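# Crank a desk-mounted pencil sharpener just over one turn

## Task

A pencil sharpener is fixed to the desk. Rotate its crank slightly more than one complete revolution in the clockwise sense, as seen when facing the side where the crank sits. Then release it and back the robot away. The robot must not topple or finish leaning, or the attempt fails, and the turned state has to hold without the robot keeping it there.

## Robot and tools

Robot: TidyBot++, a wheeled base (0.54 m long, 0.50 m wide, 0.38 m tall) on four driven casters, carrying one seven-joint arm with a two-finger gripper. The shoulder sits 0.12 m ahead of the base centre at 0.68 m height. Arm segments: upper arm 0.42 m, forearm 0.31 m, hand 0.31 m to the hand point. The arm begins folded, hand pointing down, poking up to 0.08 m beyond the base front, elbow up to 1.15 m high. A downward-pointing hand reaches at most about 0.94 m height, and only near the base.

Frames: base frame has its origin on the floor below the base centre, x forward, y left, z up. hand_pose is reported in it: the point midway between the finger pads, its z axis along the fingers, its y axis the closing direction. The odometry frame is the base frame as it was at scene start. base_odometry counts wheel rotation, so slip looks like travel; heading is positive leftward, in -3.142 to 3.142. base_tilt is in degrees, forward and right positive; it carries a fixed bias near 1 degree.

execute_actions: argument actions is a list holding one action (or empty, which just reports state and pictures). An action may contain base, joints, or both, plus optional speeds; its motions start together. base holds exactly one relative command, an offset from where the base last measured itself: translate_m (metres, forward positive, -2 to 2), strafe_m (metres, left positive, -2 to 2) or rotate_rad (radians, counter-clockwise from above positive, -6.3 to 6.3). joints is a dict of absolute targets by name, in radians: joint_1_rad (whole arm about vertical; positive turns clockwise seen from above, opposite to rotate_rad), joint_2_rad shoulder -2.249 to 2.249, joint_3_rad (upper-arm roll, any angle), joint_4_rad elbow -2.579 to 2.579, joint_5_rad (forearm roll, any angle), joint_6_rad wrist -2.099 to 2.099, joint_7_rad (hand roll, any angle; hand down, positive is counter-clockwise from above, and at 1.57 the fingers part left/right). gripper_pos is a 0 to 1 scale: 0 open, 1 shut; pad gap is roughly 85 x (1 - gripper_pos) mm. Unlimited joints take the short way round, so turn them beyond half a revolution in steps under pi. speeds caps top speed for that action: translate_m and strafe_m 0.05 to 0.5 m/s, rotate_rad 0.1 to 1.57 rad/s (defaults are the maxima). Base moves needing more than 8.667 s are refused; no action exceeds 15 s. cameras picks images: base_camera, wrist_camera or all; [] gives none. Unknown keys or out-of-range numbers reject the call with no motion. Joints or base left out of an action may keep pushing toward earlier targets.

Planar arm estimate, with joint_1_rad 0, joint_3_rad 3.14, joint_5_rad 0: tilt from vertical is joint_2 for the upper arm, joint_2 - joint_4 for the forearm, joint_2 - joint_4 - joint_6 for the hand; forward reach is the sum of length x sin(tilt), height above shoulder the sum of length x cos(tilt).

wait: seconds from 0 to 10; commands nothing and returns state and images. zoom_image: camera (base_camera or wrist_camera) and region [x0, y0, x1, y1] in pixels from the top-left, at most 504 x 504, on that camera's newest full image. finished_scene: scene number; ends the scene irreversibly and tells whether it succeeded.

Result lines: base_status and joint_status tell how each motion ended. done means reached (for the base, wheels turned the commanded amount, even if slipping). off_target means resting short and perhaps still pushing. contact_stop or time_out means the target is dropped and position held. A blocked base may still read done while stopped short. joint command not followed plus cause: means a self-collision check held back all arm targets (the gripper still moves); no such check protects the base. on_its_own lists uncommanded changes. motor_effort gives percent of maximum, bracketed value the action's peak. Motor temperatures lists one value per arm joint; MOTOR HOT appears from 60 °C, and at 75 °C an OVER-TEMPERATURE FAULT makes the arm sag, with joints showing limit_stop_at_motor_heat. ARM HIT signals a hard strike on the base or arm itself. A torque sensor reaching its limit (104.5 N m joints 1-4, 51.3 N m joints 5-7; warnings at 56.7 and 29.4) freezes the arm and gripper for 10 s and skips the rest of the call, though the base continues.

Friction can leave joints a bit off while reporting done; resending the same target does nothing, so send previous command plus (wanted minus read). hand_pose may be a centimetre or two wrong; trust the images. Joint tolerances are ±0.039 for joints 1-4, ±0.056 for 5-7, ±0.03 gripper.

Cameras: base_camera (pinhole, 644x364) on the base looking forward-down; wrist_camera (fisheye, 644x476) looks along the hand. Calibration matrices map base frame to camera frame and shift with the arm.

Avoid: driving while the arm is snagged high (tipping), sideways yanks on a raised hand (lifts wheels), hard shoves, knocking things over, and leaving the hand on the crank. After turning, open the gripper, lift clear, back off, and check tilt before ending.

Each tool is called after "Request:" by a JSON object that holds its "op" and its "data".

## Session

Request:
{"op": "execute_actions", "data": {"actions": []}}

Scene clock: 0.00 s.
Motor temperatures (°C, as the motors report them): [31 34 29 30 35 45 45]
base_odometry: x=+0.000 y=+0.000 heading=+0.000 (m, m, rad; odometry frame)
base_tilt: forward=+0.0 right=+0.1 (deg)
base_status: not commanded
joint_positions: joint_1_rad=-0.002 joint_2_rad=-0.345 joint_3_rad=+3.095 joint_4_rad=-2.512 joint_5_rad=-0.023 joint_6_rad=-0.861 joint_7_rad=+1.590 gripper_pos=+0.000
joint_status: not commanded
motor_effort: joint_1_rad=+1 joint_2_rad=-1 joint_3_rad=+1 joint_4_rad=+13 joint_5_rad=+0 joint_6_rad=+0 joint_7_rad=+0 (%)
hand_pose: x=+0.2712 y=+0.0124 z=+0.5918 quat_wxyz=(-0.002, +0.998, +0.026, +0.057) (m; base frame)
pictures: base_camera, wrist_camera
camera_calibration (this result's frames):
wrist_camera: T_world_to_cam=[[0.0800569, -0.996051, 0.0383885, -0.0440773], [-0.982973, -0.0852788, -0.162761, 0.429978], [0.165392, -0.0247047, -0.985918, 0.672264], [0, 0, 0, 1]] pos_world=[0.314998, 0.0093729, 0.734474]
Images, in order (width x height): base_camera 644x364, wrist_camera 644x476.

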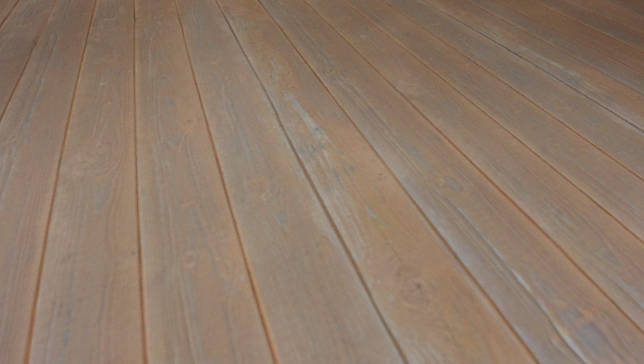

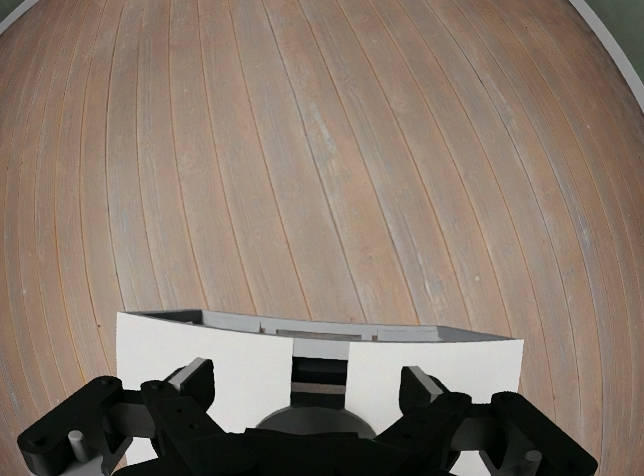

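Request:
{"op": "execute_actions", "data": {"actions": [{"base":{"rotate_rad":0.35},"joints":{"joint_2_rad":-0.4,"joint_3_rad":3.16,"joint_4_rad":-2.0,"joint_6_rad":-0.2}}]}}

Scene clock: 2.13 s.
Motor temperatures (°C, as the motors report them): [31 34 29 30 35 45 45]
base_odometry: x=+0.000 y=+0.000 heading=+0.350 (m, m, rad; odometry frame)
base_tilt: forward=+0.0 right=+0.1 (deg)
base_status: done
joint_positions: joint_1_rad=-0.002 joint_2_rad=-0.383 joint_3_rad=+3.135 joint_4_rad=-2.004 joint_5_rad=-0.023 joint_6_rad=-0.226 joint_7_rad=+1.590 gripper_pos=+0.000
joint_status: all done
motor_effort: joint_1_rad=+1(1) joint_2_rad=-7(9) joint_3_rad=+1(2) joint_4_rad=+22(22) joint_5_rad=+0(0) joint_6_rad=+8(9) joint_7_rad=+0(0) (%)
hand_pose: x=+0.5752 y=+0.0071 z=+0.9709 quat_wxyz=(-0.004, +0.798, +0.004, +0.603) (m; base frame)
pictures: base_camera, wrist_camera
camera_calibration (this result's frames):
wrist_camera: T_world_to_cam=[[-0.0141511, -0.99915, 0.0387084, -0.03435], [-0.224369, -0.0345521, -0.973892, 1.14087], [0.974402, -0.0224667, -0.223689, -0.209721], [0, 0, 0, 1]] pos_world=[0.459843, 0.000386894, 1.0655]
Images, in order (width x height): base_camera 644x364, wrist_camera 644x476.

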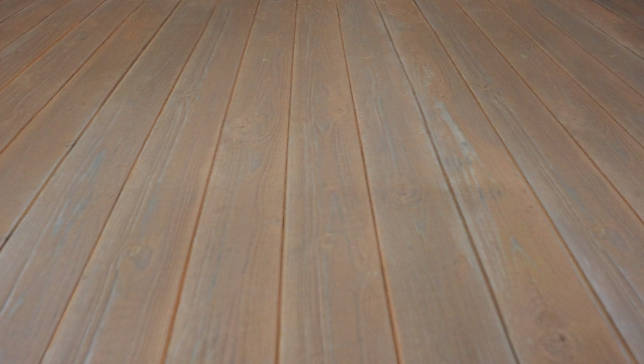

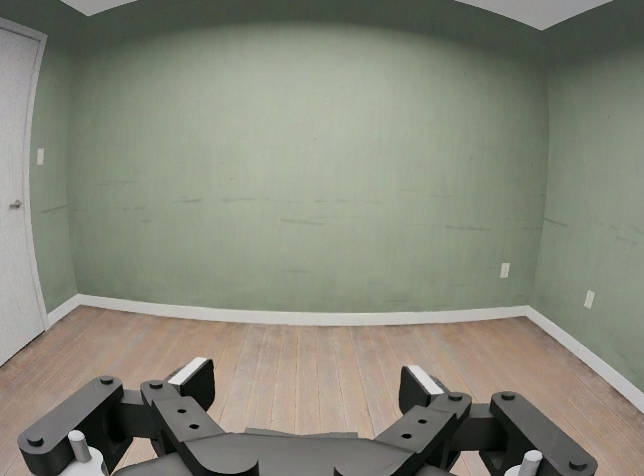

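Request:
{"op": "execute_actions", "data": {"actions": [{"base":{"rotate_rad":-3.117},"joints":{"joint_2_rad":-0.6,"joint_6_rad":-0.5}}]}}

Scene clock: 5.97 s.
Motor temperatures (°C, as the motors report them): [31 34 29 30 35 45 45]
base_odometry: x=+0.000 y=+0.000 heading=-2.767 (m, m, rad; odometry frame)
base_tilt: forward=+0.0 right=+0.1 (deg)
base_status: done
joint_positions: joint_1_rad=-0.002 joint_2_rad=-0.592 joint_3_rad=+3.142 joint_4_rad=-2.004 joint_5_rad=-0.023 joint_6_rad=-0.470 joint_7_rad=+1.590 gripper_pos=+0.000
joint_status: all done
motor_effort: joint_1_rad=+1(2) joint_2_rad=-1(10) joint_3_rad=+0(3) joint_4_rad=+22(23) joint_5_rad=+0(0) joint_6_rad=+8(9) joint_7_rad=+0(0) (%)
hand_pose: x=+0.4908 y=+0.0050 z=+0.9852 quat_wxyz=(-0.005, +0.808, +0.003, +0.589) (m; base frame)
pictures: base_camera, wrist_camera
camera_calibration (this result's frames):
wrist_camera: T_world_to_cam=[[-0.0135127, -0.999223, 0.0370114, -0.0368186], [-0.257772, -0.0322826, -0.965666, 1.14403], [0.966111, -0.0225892, -0.257136, -0.0873224], [0, 0, 0, 1]] pos_world=[0.378764, -0.00183029, 1.08366]
Images, in order (width x height): base_camera 644x364, wrist_camera 644x476.

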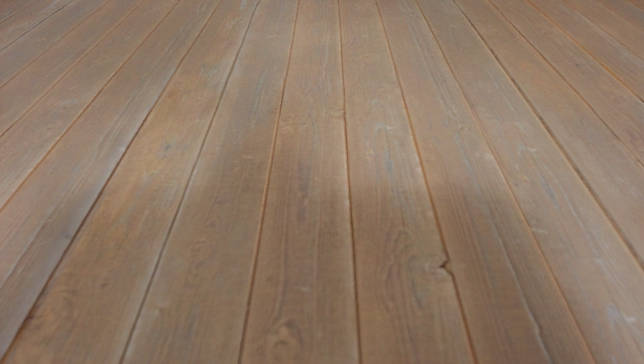

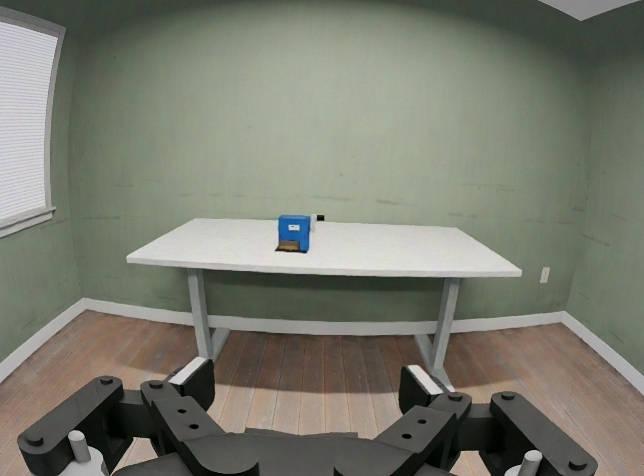

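Request:
{"op": "zoom_image", "data": {"camera": "wrist_camera", "region": [250, 200, 350, 280]}}

Region (250, 200, 350, 280) of wrist_camera's 644x476 image, scaled by 5.040; it fills the top 403 rows of this view, and the rest is white.

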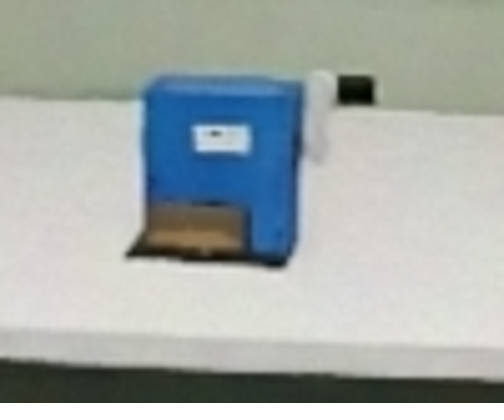

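Request:
{"op": "execute_actions", "data": {"actions": [{"base":{"rotate_rad":-0.018}}], "cameras": []}}

Request:
{"op": "execute_actions", "data": {"actions": [{"base":{"translate_m":0.76},"joints":{"joint_2_rad":-0.011,"joint_4_rad":-1.421,"joint_5_rad":-0.3,"joint_6_rad":-0.97,"joint_7_rad":0.14,"gripper_pos":0.35}}]}}

Scene clock: 10.80 s.
Motor temperatures (°C, as the motors report them): [31 34 29 30 35 45 45]
base_odometry: x=+0.000 y=+0.000 heading=-2.784 (m, m, rad; odometry frame)
base_tilt: forward=-0.1 right=+0.1 (deg)
base_status: done
joint_positions: joint_1_rad=-0.002 joint_2_rad=-0.592 joint_3_rad=+3.143 joint_4_rad=-2.004 joint_5_rad=-0.023 joint_6_rad=-0.470 joint_7_rad=+1.590 gripper_pos=+0.000
joint_status: not commanded
motor_effort: joint_1_rad=+0(1) joint_2_rad=-1(1) joint_3_rad=+1(3) joint_4_rad=+22(22) joint_5_rad=+0(0) joint_6_rad=+9(9) joint_7_rad=+0(0) (%)
hand_pose: x=+0.4908 y=+0.0048 z=+0.9852 quat_wxyz=(-0.005, +0.808, +0.003, +0.589) (m; base frame)
pictures: none
No camera images: the call's "cameras" was empty. Leave "cameras" out to get every camera's image.

Scene clock: 13.67 s.
Motor temperatures (°C, as the motors report them): [31 34 29 30 35 45 45]
base_odometry: x=-0.713 y=-0.265 heading=-2.785 (m, m, rad; odometry frame)
base_tilt: forward=+0.0 right=+0.1 (deg)
base_status: done
joint_positions: joint_1_rad=-0.002 joint_2_rad=-0.009 joint_3_rad=+3.143 joint_4_rad=-1.430 joint_5_rad=-0.264 joint_6_rad=-0.938 joint_7_rad=+0.163 gripper_pos=+0.350
joint_status: all done
motor_effort: joint_1_rad=+0(0) joint_2_rad=-21(24) joint_3_rad=+1(1) joint_4_rad=+21(23) joint_5_rad=-1(1) joint_6_rad=+6(8) joint_7_rad=+0(0) (%)
hand_pose: x=+0.6441 y=+0.0672 z=+0.9376 quat_wxyz=(-0.342, +0.678, -0.617, +0.206) (m; base frame)
pictures: base_camera, wrist_camera
camera_calibration (this result's frames):
wrist_camera: T_world_to_cam=[[-0.71559, -0.0435652, -0.697161, 1.10547], [-0.142578, 0.986151, 0.0847231, 0.0121643], [0.683815, 0.160027, -0.711891, 0.349637], [0, 0, 0, 1]] pos_world=[0.553712, -0.019787, 1.01857]
Images, in order (width x height): base_camera 644x364, wrist_camera 644x476.

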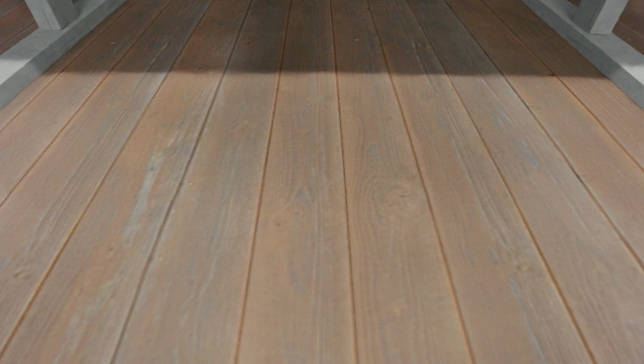

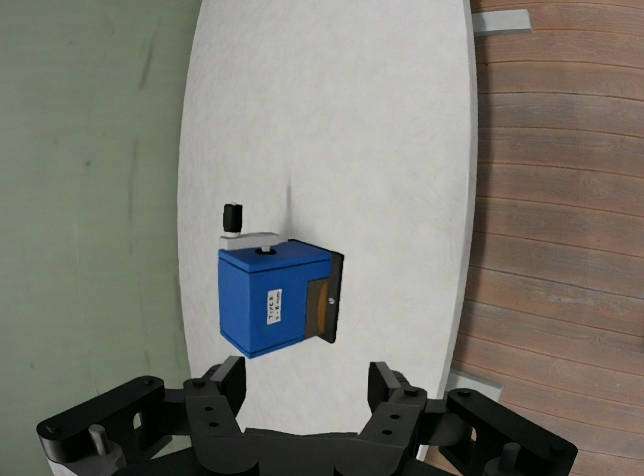

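Request:
{"op": "execute_actions", "data": {"actions": [{"base":{"translate_m":0.145}}], "cameras": ["wrist_camera"]}}

Scene clock: 15.40 s.
Motor temperatures (°C, as the motors report them): [31 34 29 31 35 45 45]
base_odometry: x=-0.849 y=-0.316 heading=-2.785 (m, m, rad; odometry frame)
base_tilt: forward=+0.0 right=+0.1 (deg)
base_status: done
joint_positions: joint_1_rad=-0.002 joint_2_rad=-0.006 joint_3_rad=+3.143 joint_4_rad=-1.429 joint_5_rad=-0.264 joint_6_rad=-0.940 joint_7_rad=+0.163 gripper_pos=+0.350
joint_status: not commanded
motor_effort: joint_1_rad=+1(1) joint_2_rad=-21(24) joint_3_rad=+0(2) joint_4_rad=+20(21) joint_5_rad=-1(1) joint_6_rad=+6(7) joint_7_rad=+0(0) (%)
hand_pose: x=+0.6446 y=+0.0673 z=+0.9357 quat_wxyz=(-0.341, +0.679, -0.618, +0.204) (m; base frame)
pictures: wrist_camera
camera_calibration (this result's frames):
wrist_camera: T_world_to_cam=[[-0.719171, -0.0440747, -0.693434, 1.10339], [-0.142858, 0.986045, 0.0854867, 0.0117102], [0.679989, 0.160542, -0.715431, 0.353632], [0, 0, 0, 1]] pos_world=[0.554733, -0.0196879, 1.01713]
Images, in order (width x height): wrist_camera 644x476.

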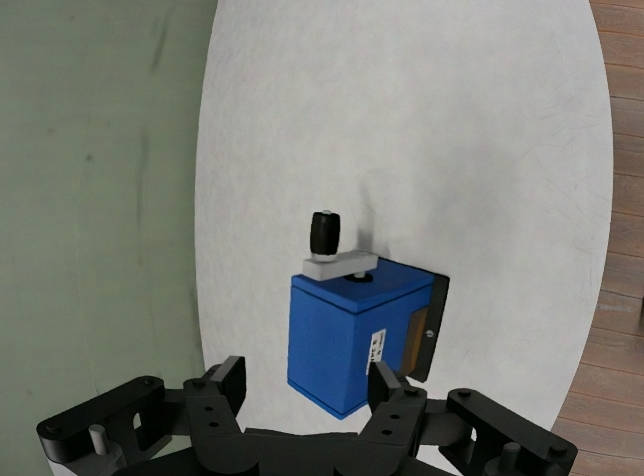

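Request:
{"op": "execute_actions", "data": {"actions": [{"base":{"strafe_m":-0.058},"joints":{"joint_2_rad":0.13,"joint_4_rad":-1.36}}], "cameras": ["wrist_camera"]}}

Scene clock: 16.90 s.
Motor temperatures (°C, as the motors report them): [31 34 29 31 35 45 45]
base_odometry: x=-0.869 y=-0.261 heading=-2.785 (m, m, rad; odometry frame)
base_tilt: forward=+0.0 right=+0.1 (deg)
base_status: done
joint_positions: joint_1_rad=-0.002 joint_2_rad=+0.127 joint_3_rad=+3.149 joint_4_rad=-1.369 joint_5_rad=-0.266 joint_6_rad=-0.941 joint_7_rad=+0.163 gripper_pos=+0.350
joint_status: all done
motor_effort: joint_1_rad=+1(2) joint_2_rad=-25(27) joint_3_rad=+1(3) joint_4_rad=+20(22) joint_5_rad=-1(2) joint_6_rad=+5(7) joint_7_rad=+0(0) (%)
hand_pose: x=+0.6872 y=+0.0645 z=+0.8945 quat_wxyz=(-0.318, +0.684, -0.632, +0.180) (m; base frame)
pictures: wrist_camera
camera_calibration (this result's frames):
wrist_camera: T_world_to_cam=[[-0.767771, -0.0388947, -0.639542, 1.0902], [-0.1304, 0.986751, 0.0965342, 0.00556445], [0.627314, 0.157512, -0.762671, 0.374381], [0, 0, 0, 1]] pos_world=[0.602896, -0.0220574, 0.982222]
Images, in order (width x height): wrist_camera 644x476.

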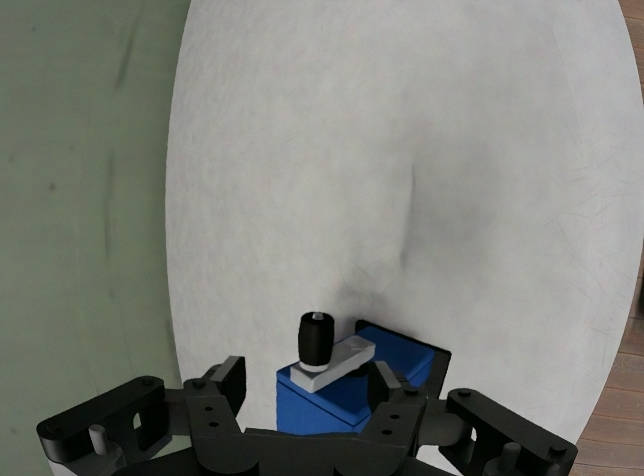

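Request:
{"op": "execute_actions", "data": {"actions": [{"joints":{"joint_2_rad":0.251,"joint_4_rad":-1.308,"gripper_pos":0.45}}], "cameras": ["wrist_camera"]}}

Scene clock: 18.20 s.
Motor temperatures (°C, as the motors report them): [31 34 29 31 35 45 45]
base_odometry: x=-0.869 y=-0.261 heading=-2.785 (m, m, rad; odometry frame)
base_tilt: forward=-0.1 right=+0.1 (deg)
base_status: not commanded
joint_positions: joint_1_rad=-0.002 joint_2_rad=+0.247 joint_3_rad=+3.149 joint_4_rad=-1.317 joint_5_rad=-0.266 joint_6_rad=-0.941 joint_7_rad=+0.163 gripper_pos=+0.450
joint_status: all done
motor_effort: joint_1_rad=+1(1) joint_2_rad=-29(32) joint_3_rad=+0(0) joint_4_rad=+19(21) joint_5_rad=-1(1) joint_6_rad=+5(6) joint_7_rad=+0(0) (%)
hand_pose: x=+0.7218 y=+0.0646 z=+0.8507 quat_wxyz=(-0.296, +0.690, -0.642, +0.156) (m; base frame)
pictures: wrist_camera
camera_calibration (this result's frames):
wrist_camera: T_world_to_cam=[[-0.809374, -0.0392513, -0.585981, 1.0732], [-0.123639, 0.986791, 0.104674, 0.00249492], [0.574132, 0.157171, -0.803536, 0.392367], [0, 0, 0, 1]] pos_world=[0.643658, -0.022006, 0.943895]
Images, in order (width x height): wrist_camera 644x476.

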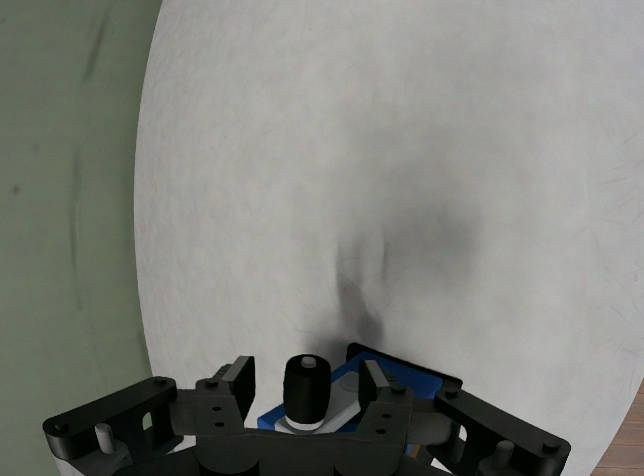

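Request:
{"op": "execute_actions", "data": {"actions": [{"joints":{"gripper_pos":1.0}}], "cameras": []}}

Request:
{"op": "execute_actions", "data": {"actions": [{"joints":{"joint_2_rad":0.352,"joint_4_rad":-1.222}}], "cameras": []}}

Request:
{"op": "execute_actions", "data": {"actions": [{"joints":{"joint_2_rad":0.415,"joint_4_rad":-1.245}}], "cameras": ["wrist_camera"]}}

Scene clock: 19.67 s.
Motor temperatures (°C, as the motors report them): [31 34 29 31 35 45 45]
base_odometry: x=-0.869 y=-0.261 heading=-2.785 (m, m, rad; odometry frame)
base_tilt: forward=+0.0 right=+0.1 (deg)
base_status: not commanded
joint_positions: joint_1_rad=-0.002 joint_2_rad=+0.247 joint_3_rad=+3.149 joint_4_rad=-1.316 joint_5_rad=-0.266 joint_6_rad=-0.941 joint_7_rad=+0.163 gripper_pos=+0.800
joint_status: gripper_pos off_target (ended at +0.800, target +1.000)
motor_effort: joint_1_rad=-1(1) joint_2_rad=-29(29) joint_3_rad=-1(1) joint_4_rad=+20(21) joint_5_rad=-2(1) joint_6_rad=+6(6) joint_7_rad=+1(1) (%)
hand_pose: x=+0.7220 y=+0.0646 z=+0.8511 quat_wxyz=(-0.296, +0.690, -0.642, +0.157) (m; base frame)
pictures: none
No camera images: the call's "cameras" was empty. Leave "cameras" out to get every camera's image.

Scene clock: 20.60 s.
Motor temperatures (°C, as the motors report them): [31 34 29 31 35 45 45]
base_odometry: x=-0.869 y=-0.261 heading=-2.785 (m, m, rad; odometry frame)
base_tilt: forward=+0.0 right=+0.1 (deg)
base_status: not commanded
joint_positions: joint_1_rad=-0.002 joint_2_rad=+0.335 joint_3_rad=+3.153 joint_4_rad=-1.232 joint_5_rad=-0.266 joint_6_rad=-0.949 joint_7_rad=+0.163 gripper_pos=+0.800
joint_status: all done
motor_effort: joint_1_rad=-3(4) joint_2_rad=-31(33) joint_3_rad=-3(4) joint_4_rad=+20(21) joint_5_rad=-3(3) joint_6_rad=+5(7) joint_7_rad=+1(1) (%)
hand_pose: x=+0.7547 y=+0.0628 z=+0.8368 quat_wxyz=(-0.292, +0.690, -0.644, +0.153) (m; base frame)
pictures: none
No camera images: the call's "cameras" was empty. Leave "cameras" out to get every camera's image.

Scene clock: 21.70 s.
Motor temperatures (°C, as the motors report them): [31 34 29 31 35 45 45]
base_odometry: x=-0.869 y=-0.261 heading=-2.785 (m, m, rad; odometry frame)
base_tilt: forward=-0.1 right=+0.1 (deg)
base_status: not commanded
joint_positions: joint_1_rad=-0.002 joint_2_rad=+0.382 joint_3_rad=+3.154 joint_4_rad=-1.216 joint_5_rad=-0.266 joint_6_rad=-0.948 joint_7_rad=+0.160 gripper_pos=+0.800
joint_status: all done
motor_effort: joint_1_rad=-4(4) joint_2_rad=-31(32) joint_3_rad=-3(4) joint_4_rad=+13(21) joint_5_rad=-1(3) joint_6_rad=-3(4) joint_7_rad=+2(2) (%)
hand_pose: x=+0.7658 y=+0.0620 z=+0.8143 quat_wxyz=(-0.282, +0.691, -0.650, +0.143) (m; base frame)
pictures: wrist_camera
camera_calibration (this result's frames):
wrist_camera: T_world_to_cam=[[-0.833606, -0.0358503, -0.551195, 1.07743], [-0.114314, 0.987485, 0.108656, 0.0038155], [0.540402, 0.153586, -0.827271, 0.3837], [0, 0, 0, 1]] pos_world=[0.691238, -0.0240723, 0.910885]
Images, in order (width x height): wrist_camera 644x476.

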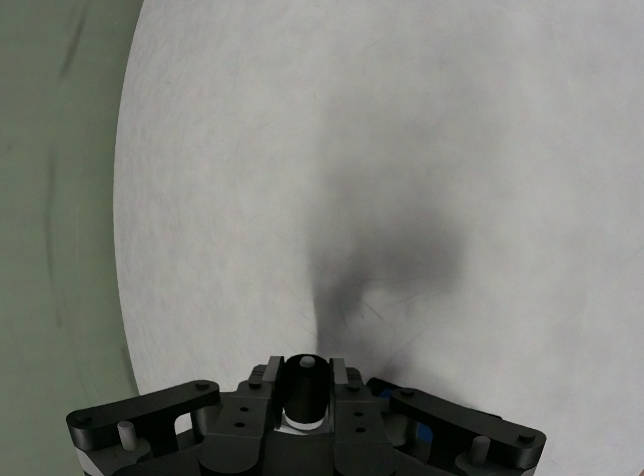

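Request:
{"op": "execute_actions", "data": {"actions": [{"joints":{"joint_2_rad":0.425,"joint_4_rad":-1.285}}], "cameras": []}}

Scene clock: 22.90 s.
Motor temperatures (°C, as the motors report them): [31 34 29 31 35 45 45]
base_odometry: x=-0.869 y=-0.261 heading=-2.785 (m, m, rad; odometry frame)
base_tilt: forward=+0.0 right=+0.2 (deg)
base_status: not commanded
joint_positions: joint_1_rad=-0.002 joint_2_rad=+0.405 joint_3_rad=+3.154 joint_4_rad=-1.271 joint_5_rad=-0.270 joint_6_rad=-0.936 joint_7_rad=+0.160 gripper_pos=+0.800
joint_status: all done
motor_effort: joint_1_rad=-1(3) joint_2_rad=-32(35) joint_3_rad=+0(4) joint_4_rad=+18(19) joint_5_rad=-1(1) joint_6_rad=+4(6) joint_7_rad=+1(2) (%)
hand_pose: x=+0.7564 y=+0.0623 z=+0.7756 quat_wxyz=(-0.261, +0.694, -0.660, +0.119) (m; base frame)
pictures: none
No camera images: the call's "cameras" was empty. Leave "cameras" out to get every camera's image.

Request:
{"op": "execute_actions", "data": {"actions": [{"joints":{"joint_2_rad":0.335,"joint_4_rad":-1.395}}], "cameras": []}}

Request:
{"op": "execute_actions", "data": {"actions": [{"joints":{"joint_2_rad":0.22,"joint_4_rad":-1.475}}], "cameras": ["wrist_camera"]}}

Scene clock: 24.00 s.
Motor temperatures (°C, as the motors report them): [31 34 29 31 35 45 45]
base_odometry: x=-0.869 y=-0.261 heading=-2.785 (m, m, rad; odometry frame)
base_tilt: forward=+0.1 right=+0.1 (deg)
base_status: not commanded
joint_positions: joint_1_rad=-0.002 joint_2_rad=+0.350 joint_3_rad=+3.154 joint_4_rad=-1.379 joint_5_rad=-0.277 joint_6_rad=-0.936 joint_7_rad=+0.160 gripper_pos=+0.800
joint_status: all done
motor_effort: joint_1_rad=+3(3) joint_2_rad=-31(35) joint_3_rad=+2(3) joint_4_rad=+18(18) joint_5_rad=+1(1) joint_6_rad=+3(4) joint_7_rad=+1(1) (%)
hand_pose: x=+0.7189 y=+0.0642 z=+0.7602 quat_wxyz=(-0.247, +0.695, -0.668, +0.098) (m; base frame)
pictures: none
No camera images: the call's "cameras" was empty. Leave "cameras" out to get every camera's image.

Scene clock: 25.00 s.
Motor temperatures (°C, as the motors report them): [31 34 29 31 35 45 45]
base_odometry: x=-0.869 y=-0.261 heading=-2.785 (m, m, rad; odometry frame)
base_tilt: forward=+0.0 right=+0.1 (deg)
base_status: not commanded
joint_positions: joint_1_rad=-0.003 joint_2_rad=+0.241 joint_3_rad=+3.154 joint_4_rad=-1.466 joint_5_rad=-0.282 joint_6_rad=-0.938 joint_7_rad=+0.160 gripper_pos=+0.800
joint_status: all done
motor_effort: joint_1_rad=+5(5) joint_2_rad=-29(34) joint_3_rad=+5(5) joint_4_rad=+19(21) joint_5_rad=+1(2) joint_6_rad=+4(4) joint_7_rad=+0(1) (%)
hand_pose: x=+0.6814 y=+0.0662 z=+0.7840 quat_wxyz=(-0.256, +0.694, -0.666, +0.103) (m; base frame)
pictures: wrist_camera
camera_calibration (this result's frames):
wrist_camera: T_world_to_cam=[[-0.883932, -0.0226825, -0.467064, 0.957986], [-0.0979944, 0.98563, 0.137591, -0.0403295], [0.457232, 0.167391, -0.873453, 0.495558], [0, 0, 0, 1]] pos_world=[0.616258, -0.0214723, 0.885837]
Images, in order (width x height): wrist_camera 644x476.

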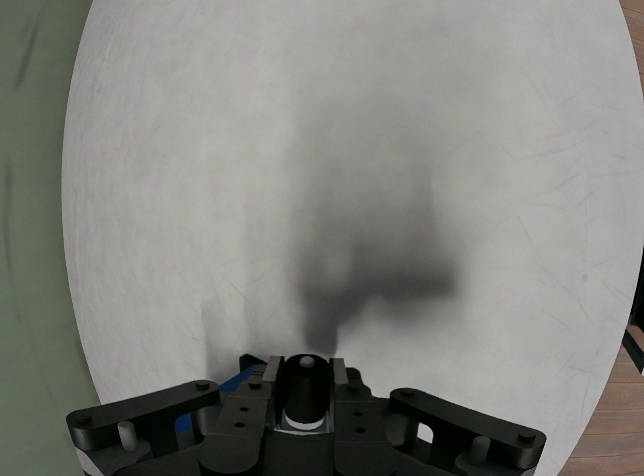

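Request:
{"op": "execute_actions", "data": {"actions": [{"joints":{"joint_2_rad":0.158,"joint_4_rad":-1.44,"joint_6_rad":-0.925}}], "cameras": []}}

Scene clock: 26.17 s.
Motor temperatures (°C, as the motors report them): [31 34 29 31 35 45 45]
base_odometry: x=-0.869 y=-0.261 heading=-2.785 (m, m, rad; odometry frame)
base_tilt: forward=+0.0 right=+0.1 (deg)
base_status: not commanded
joint_positions: joint_1_rad=-0.003 joint_2_rad=+0.185 joint_3_rad=+3.154 joint_4_rad=-1.453 joint_5_rad=-0.282 joint_6_rad=-0.939 joint_7_rad=+0.160 gripper_pos=+0.800
joint_status: all done
motor_effort: joint_1_rad=+4(6) joint_2_rad=-30(33) joint_3_rad=+4(5) joint_4_rad=+22(27) joint_5_rad=+1(2) joint_6_rad=+5(12) joint_7_rad=+1(1) (%)
hand_pose: x=+0.6781 y=+0.0664 z=+0.8209 quat_wxyz=(-0.278, +0.690, -0.656, +0.126) (m; base frame)
pictures: none
No camera images: the call's "cameras" was empty. Leave "cameras" out to get every camera's image.

Request:
{"op": "execute_actions", "data": {"actions": [{"joints":{"joint_2_rad":0.22,"joint_4_rad":-1.335}}], "cameras": []}}

Request:
{"op": "execute_actions", "data": {"actions": [{"joints":{"joint_2_rad":0.335,"joint_4_rad":-1.235}}], "cameras": ["wrist_camera"]}}

Scene clock: 27.40 s.
Motor temperatures (°C, as the motors report them): [31 34 29 31 35 45 45]
base_odometry: x=-0.869 y=-0.261 heading=-2.785 (m, m, rad; odometry frame)
base_tilt: forward=+0.0 right=+0.1 (deg)
base_status: not commanded
joint_positions: joint_1_rad=-0.003 joint_2_rad=+0.218 joint_3_rad=+3.156 joint_4_rad=-1.357 joint_5_rad=-0.282 joint_6_rad=-0.939 joint_7_rad=+0.160 gripper_pos=+0.800
joint_status: all done
motor_effort: joint_1_rad=-2(4) joint_2_rad=-29(33) joint_3_rad=-1(2) joint_4_rad=+22(24) joint_5_rad=-3(4) joint_6_rad=+7(11) joint_7_rad=+0(1) (%)
hand_pose: x=+0.7082 y=+0.0653 z=+0.8492 quat_wxyz=(-0.298, +0.685, -0.648, +0.149) (m; base frame)
pictures: none
No camera images: the call's "cameras" was empty. Leave "cameras" out to get every camera's image.

Scene clock: 28.37 s.
Motor temperatures (°C, as the motors report them): [31 34 29 31 35 45 45]
base_odometry: x=-0.869 y=-0.261 heading=-2.785 (m, m, rad; odometry frame)
base_tilt: forward=+0.0 right=+0.1 (deg)
base_status: not commanded
joint_positions: joint_1_rad=-0.001 joint_2_rad=+0.321 joint_3_rad=+3.158 joint_4_rad=-1.250 joint_5_rad=-0.282 joint_6_rad=-0.939 joint_7_rad=+0.160 gripper_pos=+0.800
joint_status: all done
motor_effort: joint_1_rad=-4(4) joint_2_rad=-32(32) joint_3_rad=-4(4) joint_4_rad=+20(24) joint_5_rad=-4(5) joint_6_rad=+6(7) joint_7_rad=+0(0) (%)
hand_pose: x=+0.7511 y=+0.0630 z=+0.8397 quat_wxyz=(-0.299, +0.684, -0.648, +0.151) (m; base frame)
pictures: wrist_camera
camera_calibration (this result's frames):
wrist_camera: T_world_to_cam=[[-0.813067, -0.0210193, -0.581791, 1.08855], [-0.111328, 0.986519, 0.119943, -0.0132431], [0.571426, 0.162291, -0.804446, 0.369466], [0, 0, 0, 1]] pos_world=[0.67247, -0.0240158, 0.932115]
Images, in order (width x height): wrist_camera 644x476.

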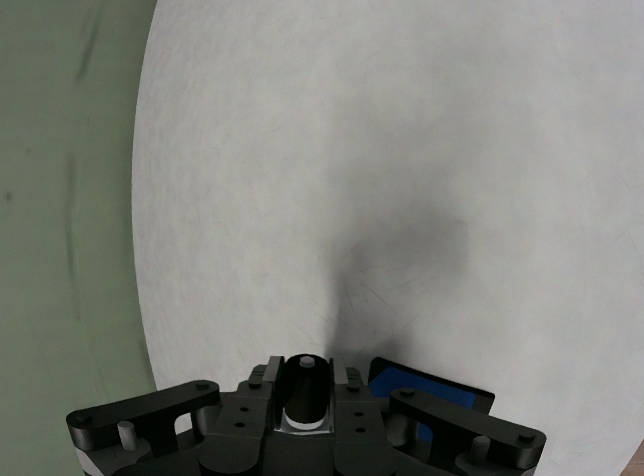

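The crank is about 40° past a full turn. Releasing and backing away.

Request:
{"op": "execute_actions", "data": {"actions": [{"joints":{"gripper_pos":0.3}}], "cameras": []}}

Request:
{"op": "execute_actions", "data": {"actions": [{"joints":{"joint_2_rad":0.16,"joint_4_rad":-1.31}}], "cameras": ["wrist_camera"]}}

Request:
{"op": "execute_actions", "data": {"actions": [{"base":{"translate_m":-0.35},"joints":{"joint_2_rad":-0.3,"joint_4_rad":-1.6}}], "cameras": ["wrist_camera"]}}

Scene clock: 29.50 s.
Motor temperatures (°C, as the motors report them): [31 34 29 31 35 45 45]
base_odometry: x=-0.869 y=-0.261 heading=-2.785 (m, m, rad; odometry frame)
base_tilt: forward=+0.0 right=+0.2 (deg)
base_status: not commanded
joint_positions: joint_1_rad=-0.001 joint_2_rad=+0.321 joint_3_rad=+3.158 joint_4_rad=-1.246 joint_5_rad=-0.282 joint_6_rad=-0.939 joint_7_rad=+0.160 gripper_pos=+0.300
joint_status: all done
motor_effort: joint_1_rad=+0(4) joint_2_rad=-32(33) joint_3_rad=+0(4) joint_4_rad=+20(21) joint_5_rad=-1(4) joint_6_rad=+5(6) joint_7_rad=+0(0) (%)
hand_pose: x=+0.7520 y=+0.0632 z=+0.8411 quat_wxyz=(-0.299, +0.684, -0.647, +0.152) (m; base frame)
pictures: none
No camera images: the call's "cameras" was empty. Leave "cameras" out to get every camera's image.

Scene clock: 30.90 s.
Motor temperatures (°C, as the motors report them): [31 34 29 31 35 45 45]
base_odometry: x=-0.869 y=-0.261 heading=-2.785 (m, m, rad; odometry frame)
base_tilt: forward=+0.0 right=+0.1 (deg)
base_status: not commanded
joint_positions: joint_1_rad=-0.001 joint_2_rad=+0.159 joint_3_rad=+3.158 joint_4_rad=-1.300 joint_5_rad=-0.282 joint_6_rad=-0.939 joint_7_rad=+0.160 gripper_pos=+0.300
joint_status: all done
motor_effort: joint_1_rad=+1(1) joint_2_rad=-26(34) joint_3_rad=+0(0) joint_4_rad=+20(21) joint_5_rad=-1(1) joint_6_rad=+6(6) joint_7_rad=+0(0) (%)
hand_pose: x=+0.7089 y=+0.0632 z=+0.9128 quat_wxyz=(-0.334, +0.675, -0.630, +0.189) (m; base frame)
pictures: wrist_camera
camera_calibration (this result's frames):
wrist_camera: T_world_to_cam=[[-0.743516, -0.0205973, -0.6684, 1.12648], [-0.124175, 0.986395, 0.107733, -0.00669998], [0.657088, 0.1631, -0.735958, 0.32904], [0, 0, 0, 1]] pos_world=[0.62052, -0.023855, 0.995824]
Images, in order (width x height): wrist_camera 644x476.

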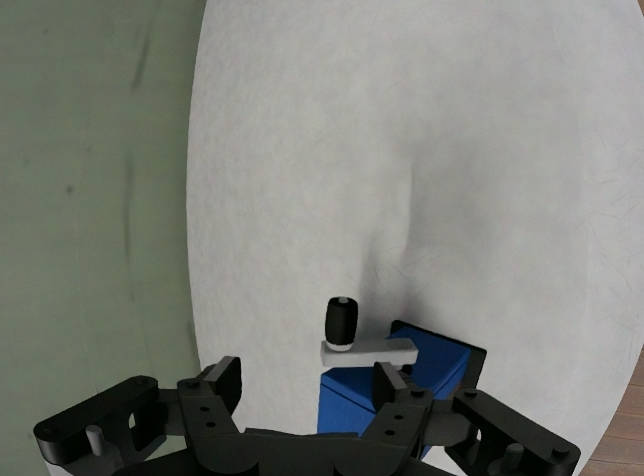

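Scene clock: 32.93 s.
Motor temperatures (°C, as the motors report them): [31 34 29 31 35 45 45]
base_odometry: x=-0.541 y=-0.139 heading=-2.785 (m, m, rad; odometry frame)
base_tilt: forward=+0.0 right=+0.2 (deg)
base_status: done
joint_positions: joint_1_rad=-0.001 joint_2_rad=-0.312 joint_3_rad=+3.158 joint_4_rad=-1.588 joint_5_rad=-0.282 joint_6_rad=-0.939 joint_7_rad=+0.160 gripper_pos=+0.300
joint_status: all done
motor_effort: joint_1_rad=+1(1) joint_2_rad=-8(30) joint_3_rad=+2(0) joint_4_rad=+20(21) joint_5_rad=-1(2) joint_6_rad=+7(7) joint_7_rad=+0(0) (%)
hand_pose: x=+0.5379 y=+0.0638 z=+0.9966 quat_wxyz=(-0.392, +0.654, -0.598, +0.248) (m; base frame)
pictures: wrist_camera
camera_calibration (this result's frames):
wrist_camera: T_world_to_cam=[[-0.609333, -0.0172879, -0.792726, 1.10687], [-0.142501, 0.985872, 0.0880338, -0.00803383], [0.780005, 0.166606, -0.603188, 0.304304], [0, 0, 0, 1]] pos_world=[0.43595, -0.023643, 1.06171]
Images, in order (width x height): wrist_camera 644x476.

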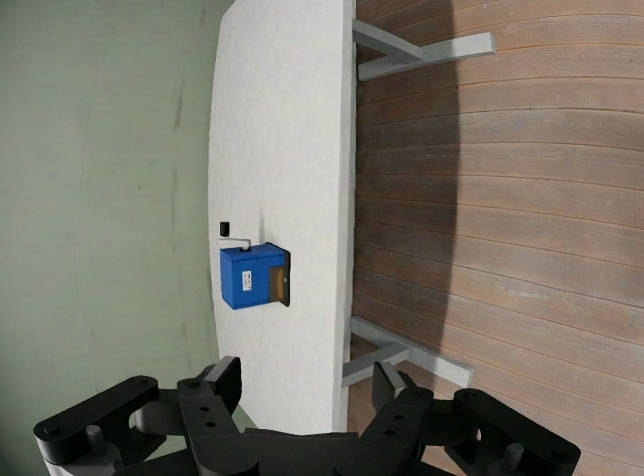

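Request:
{"op": "finished_scene", "data": {"scene": 2}}

The scene is finished: the task was done.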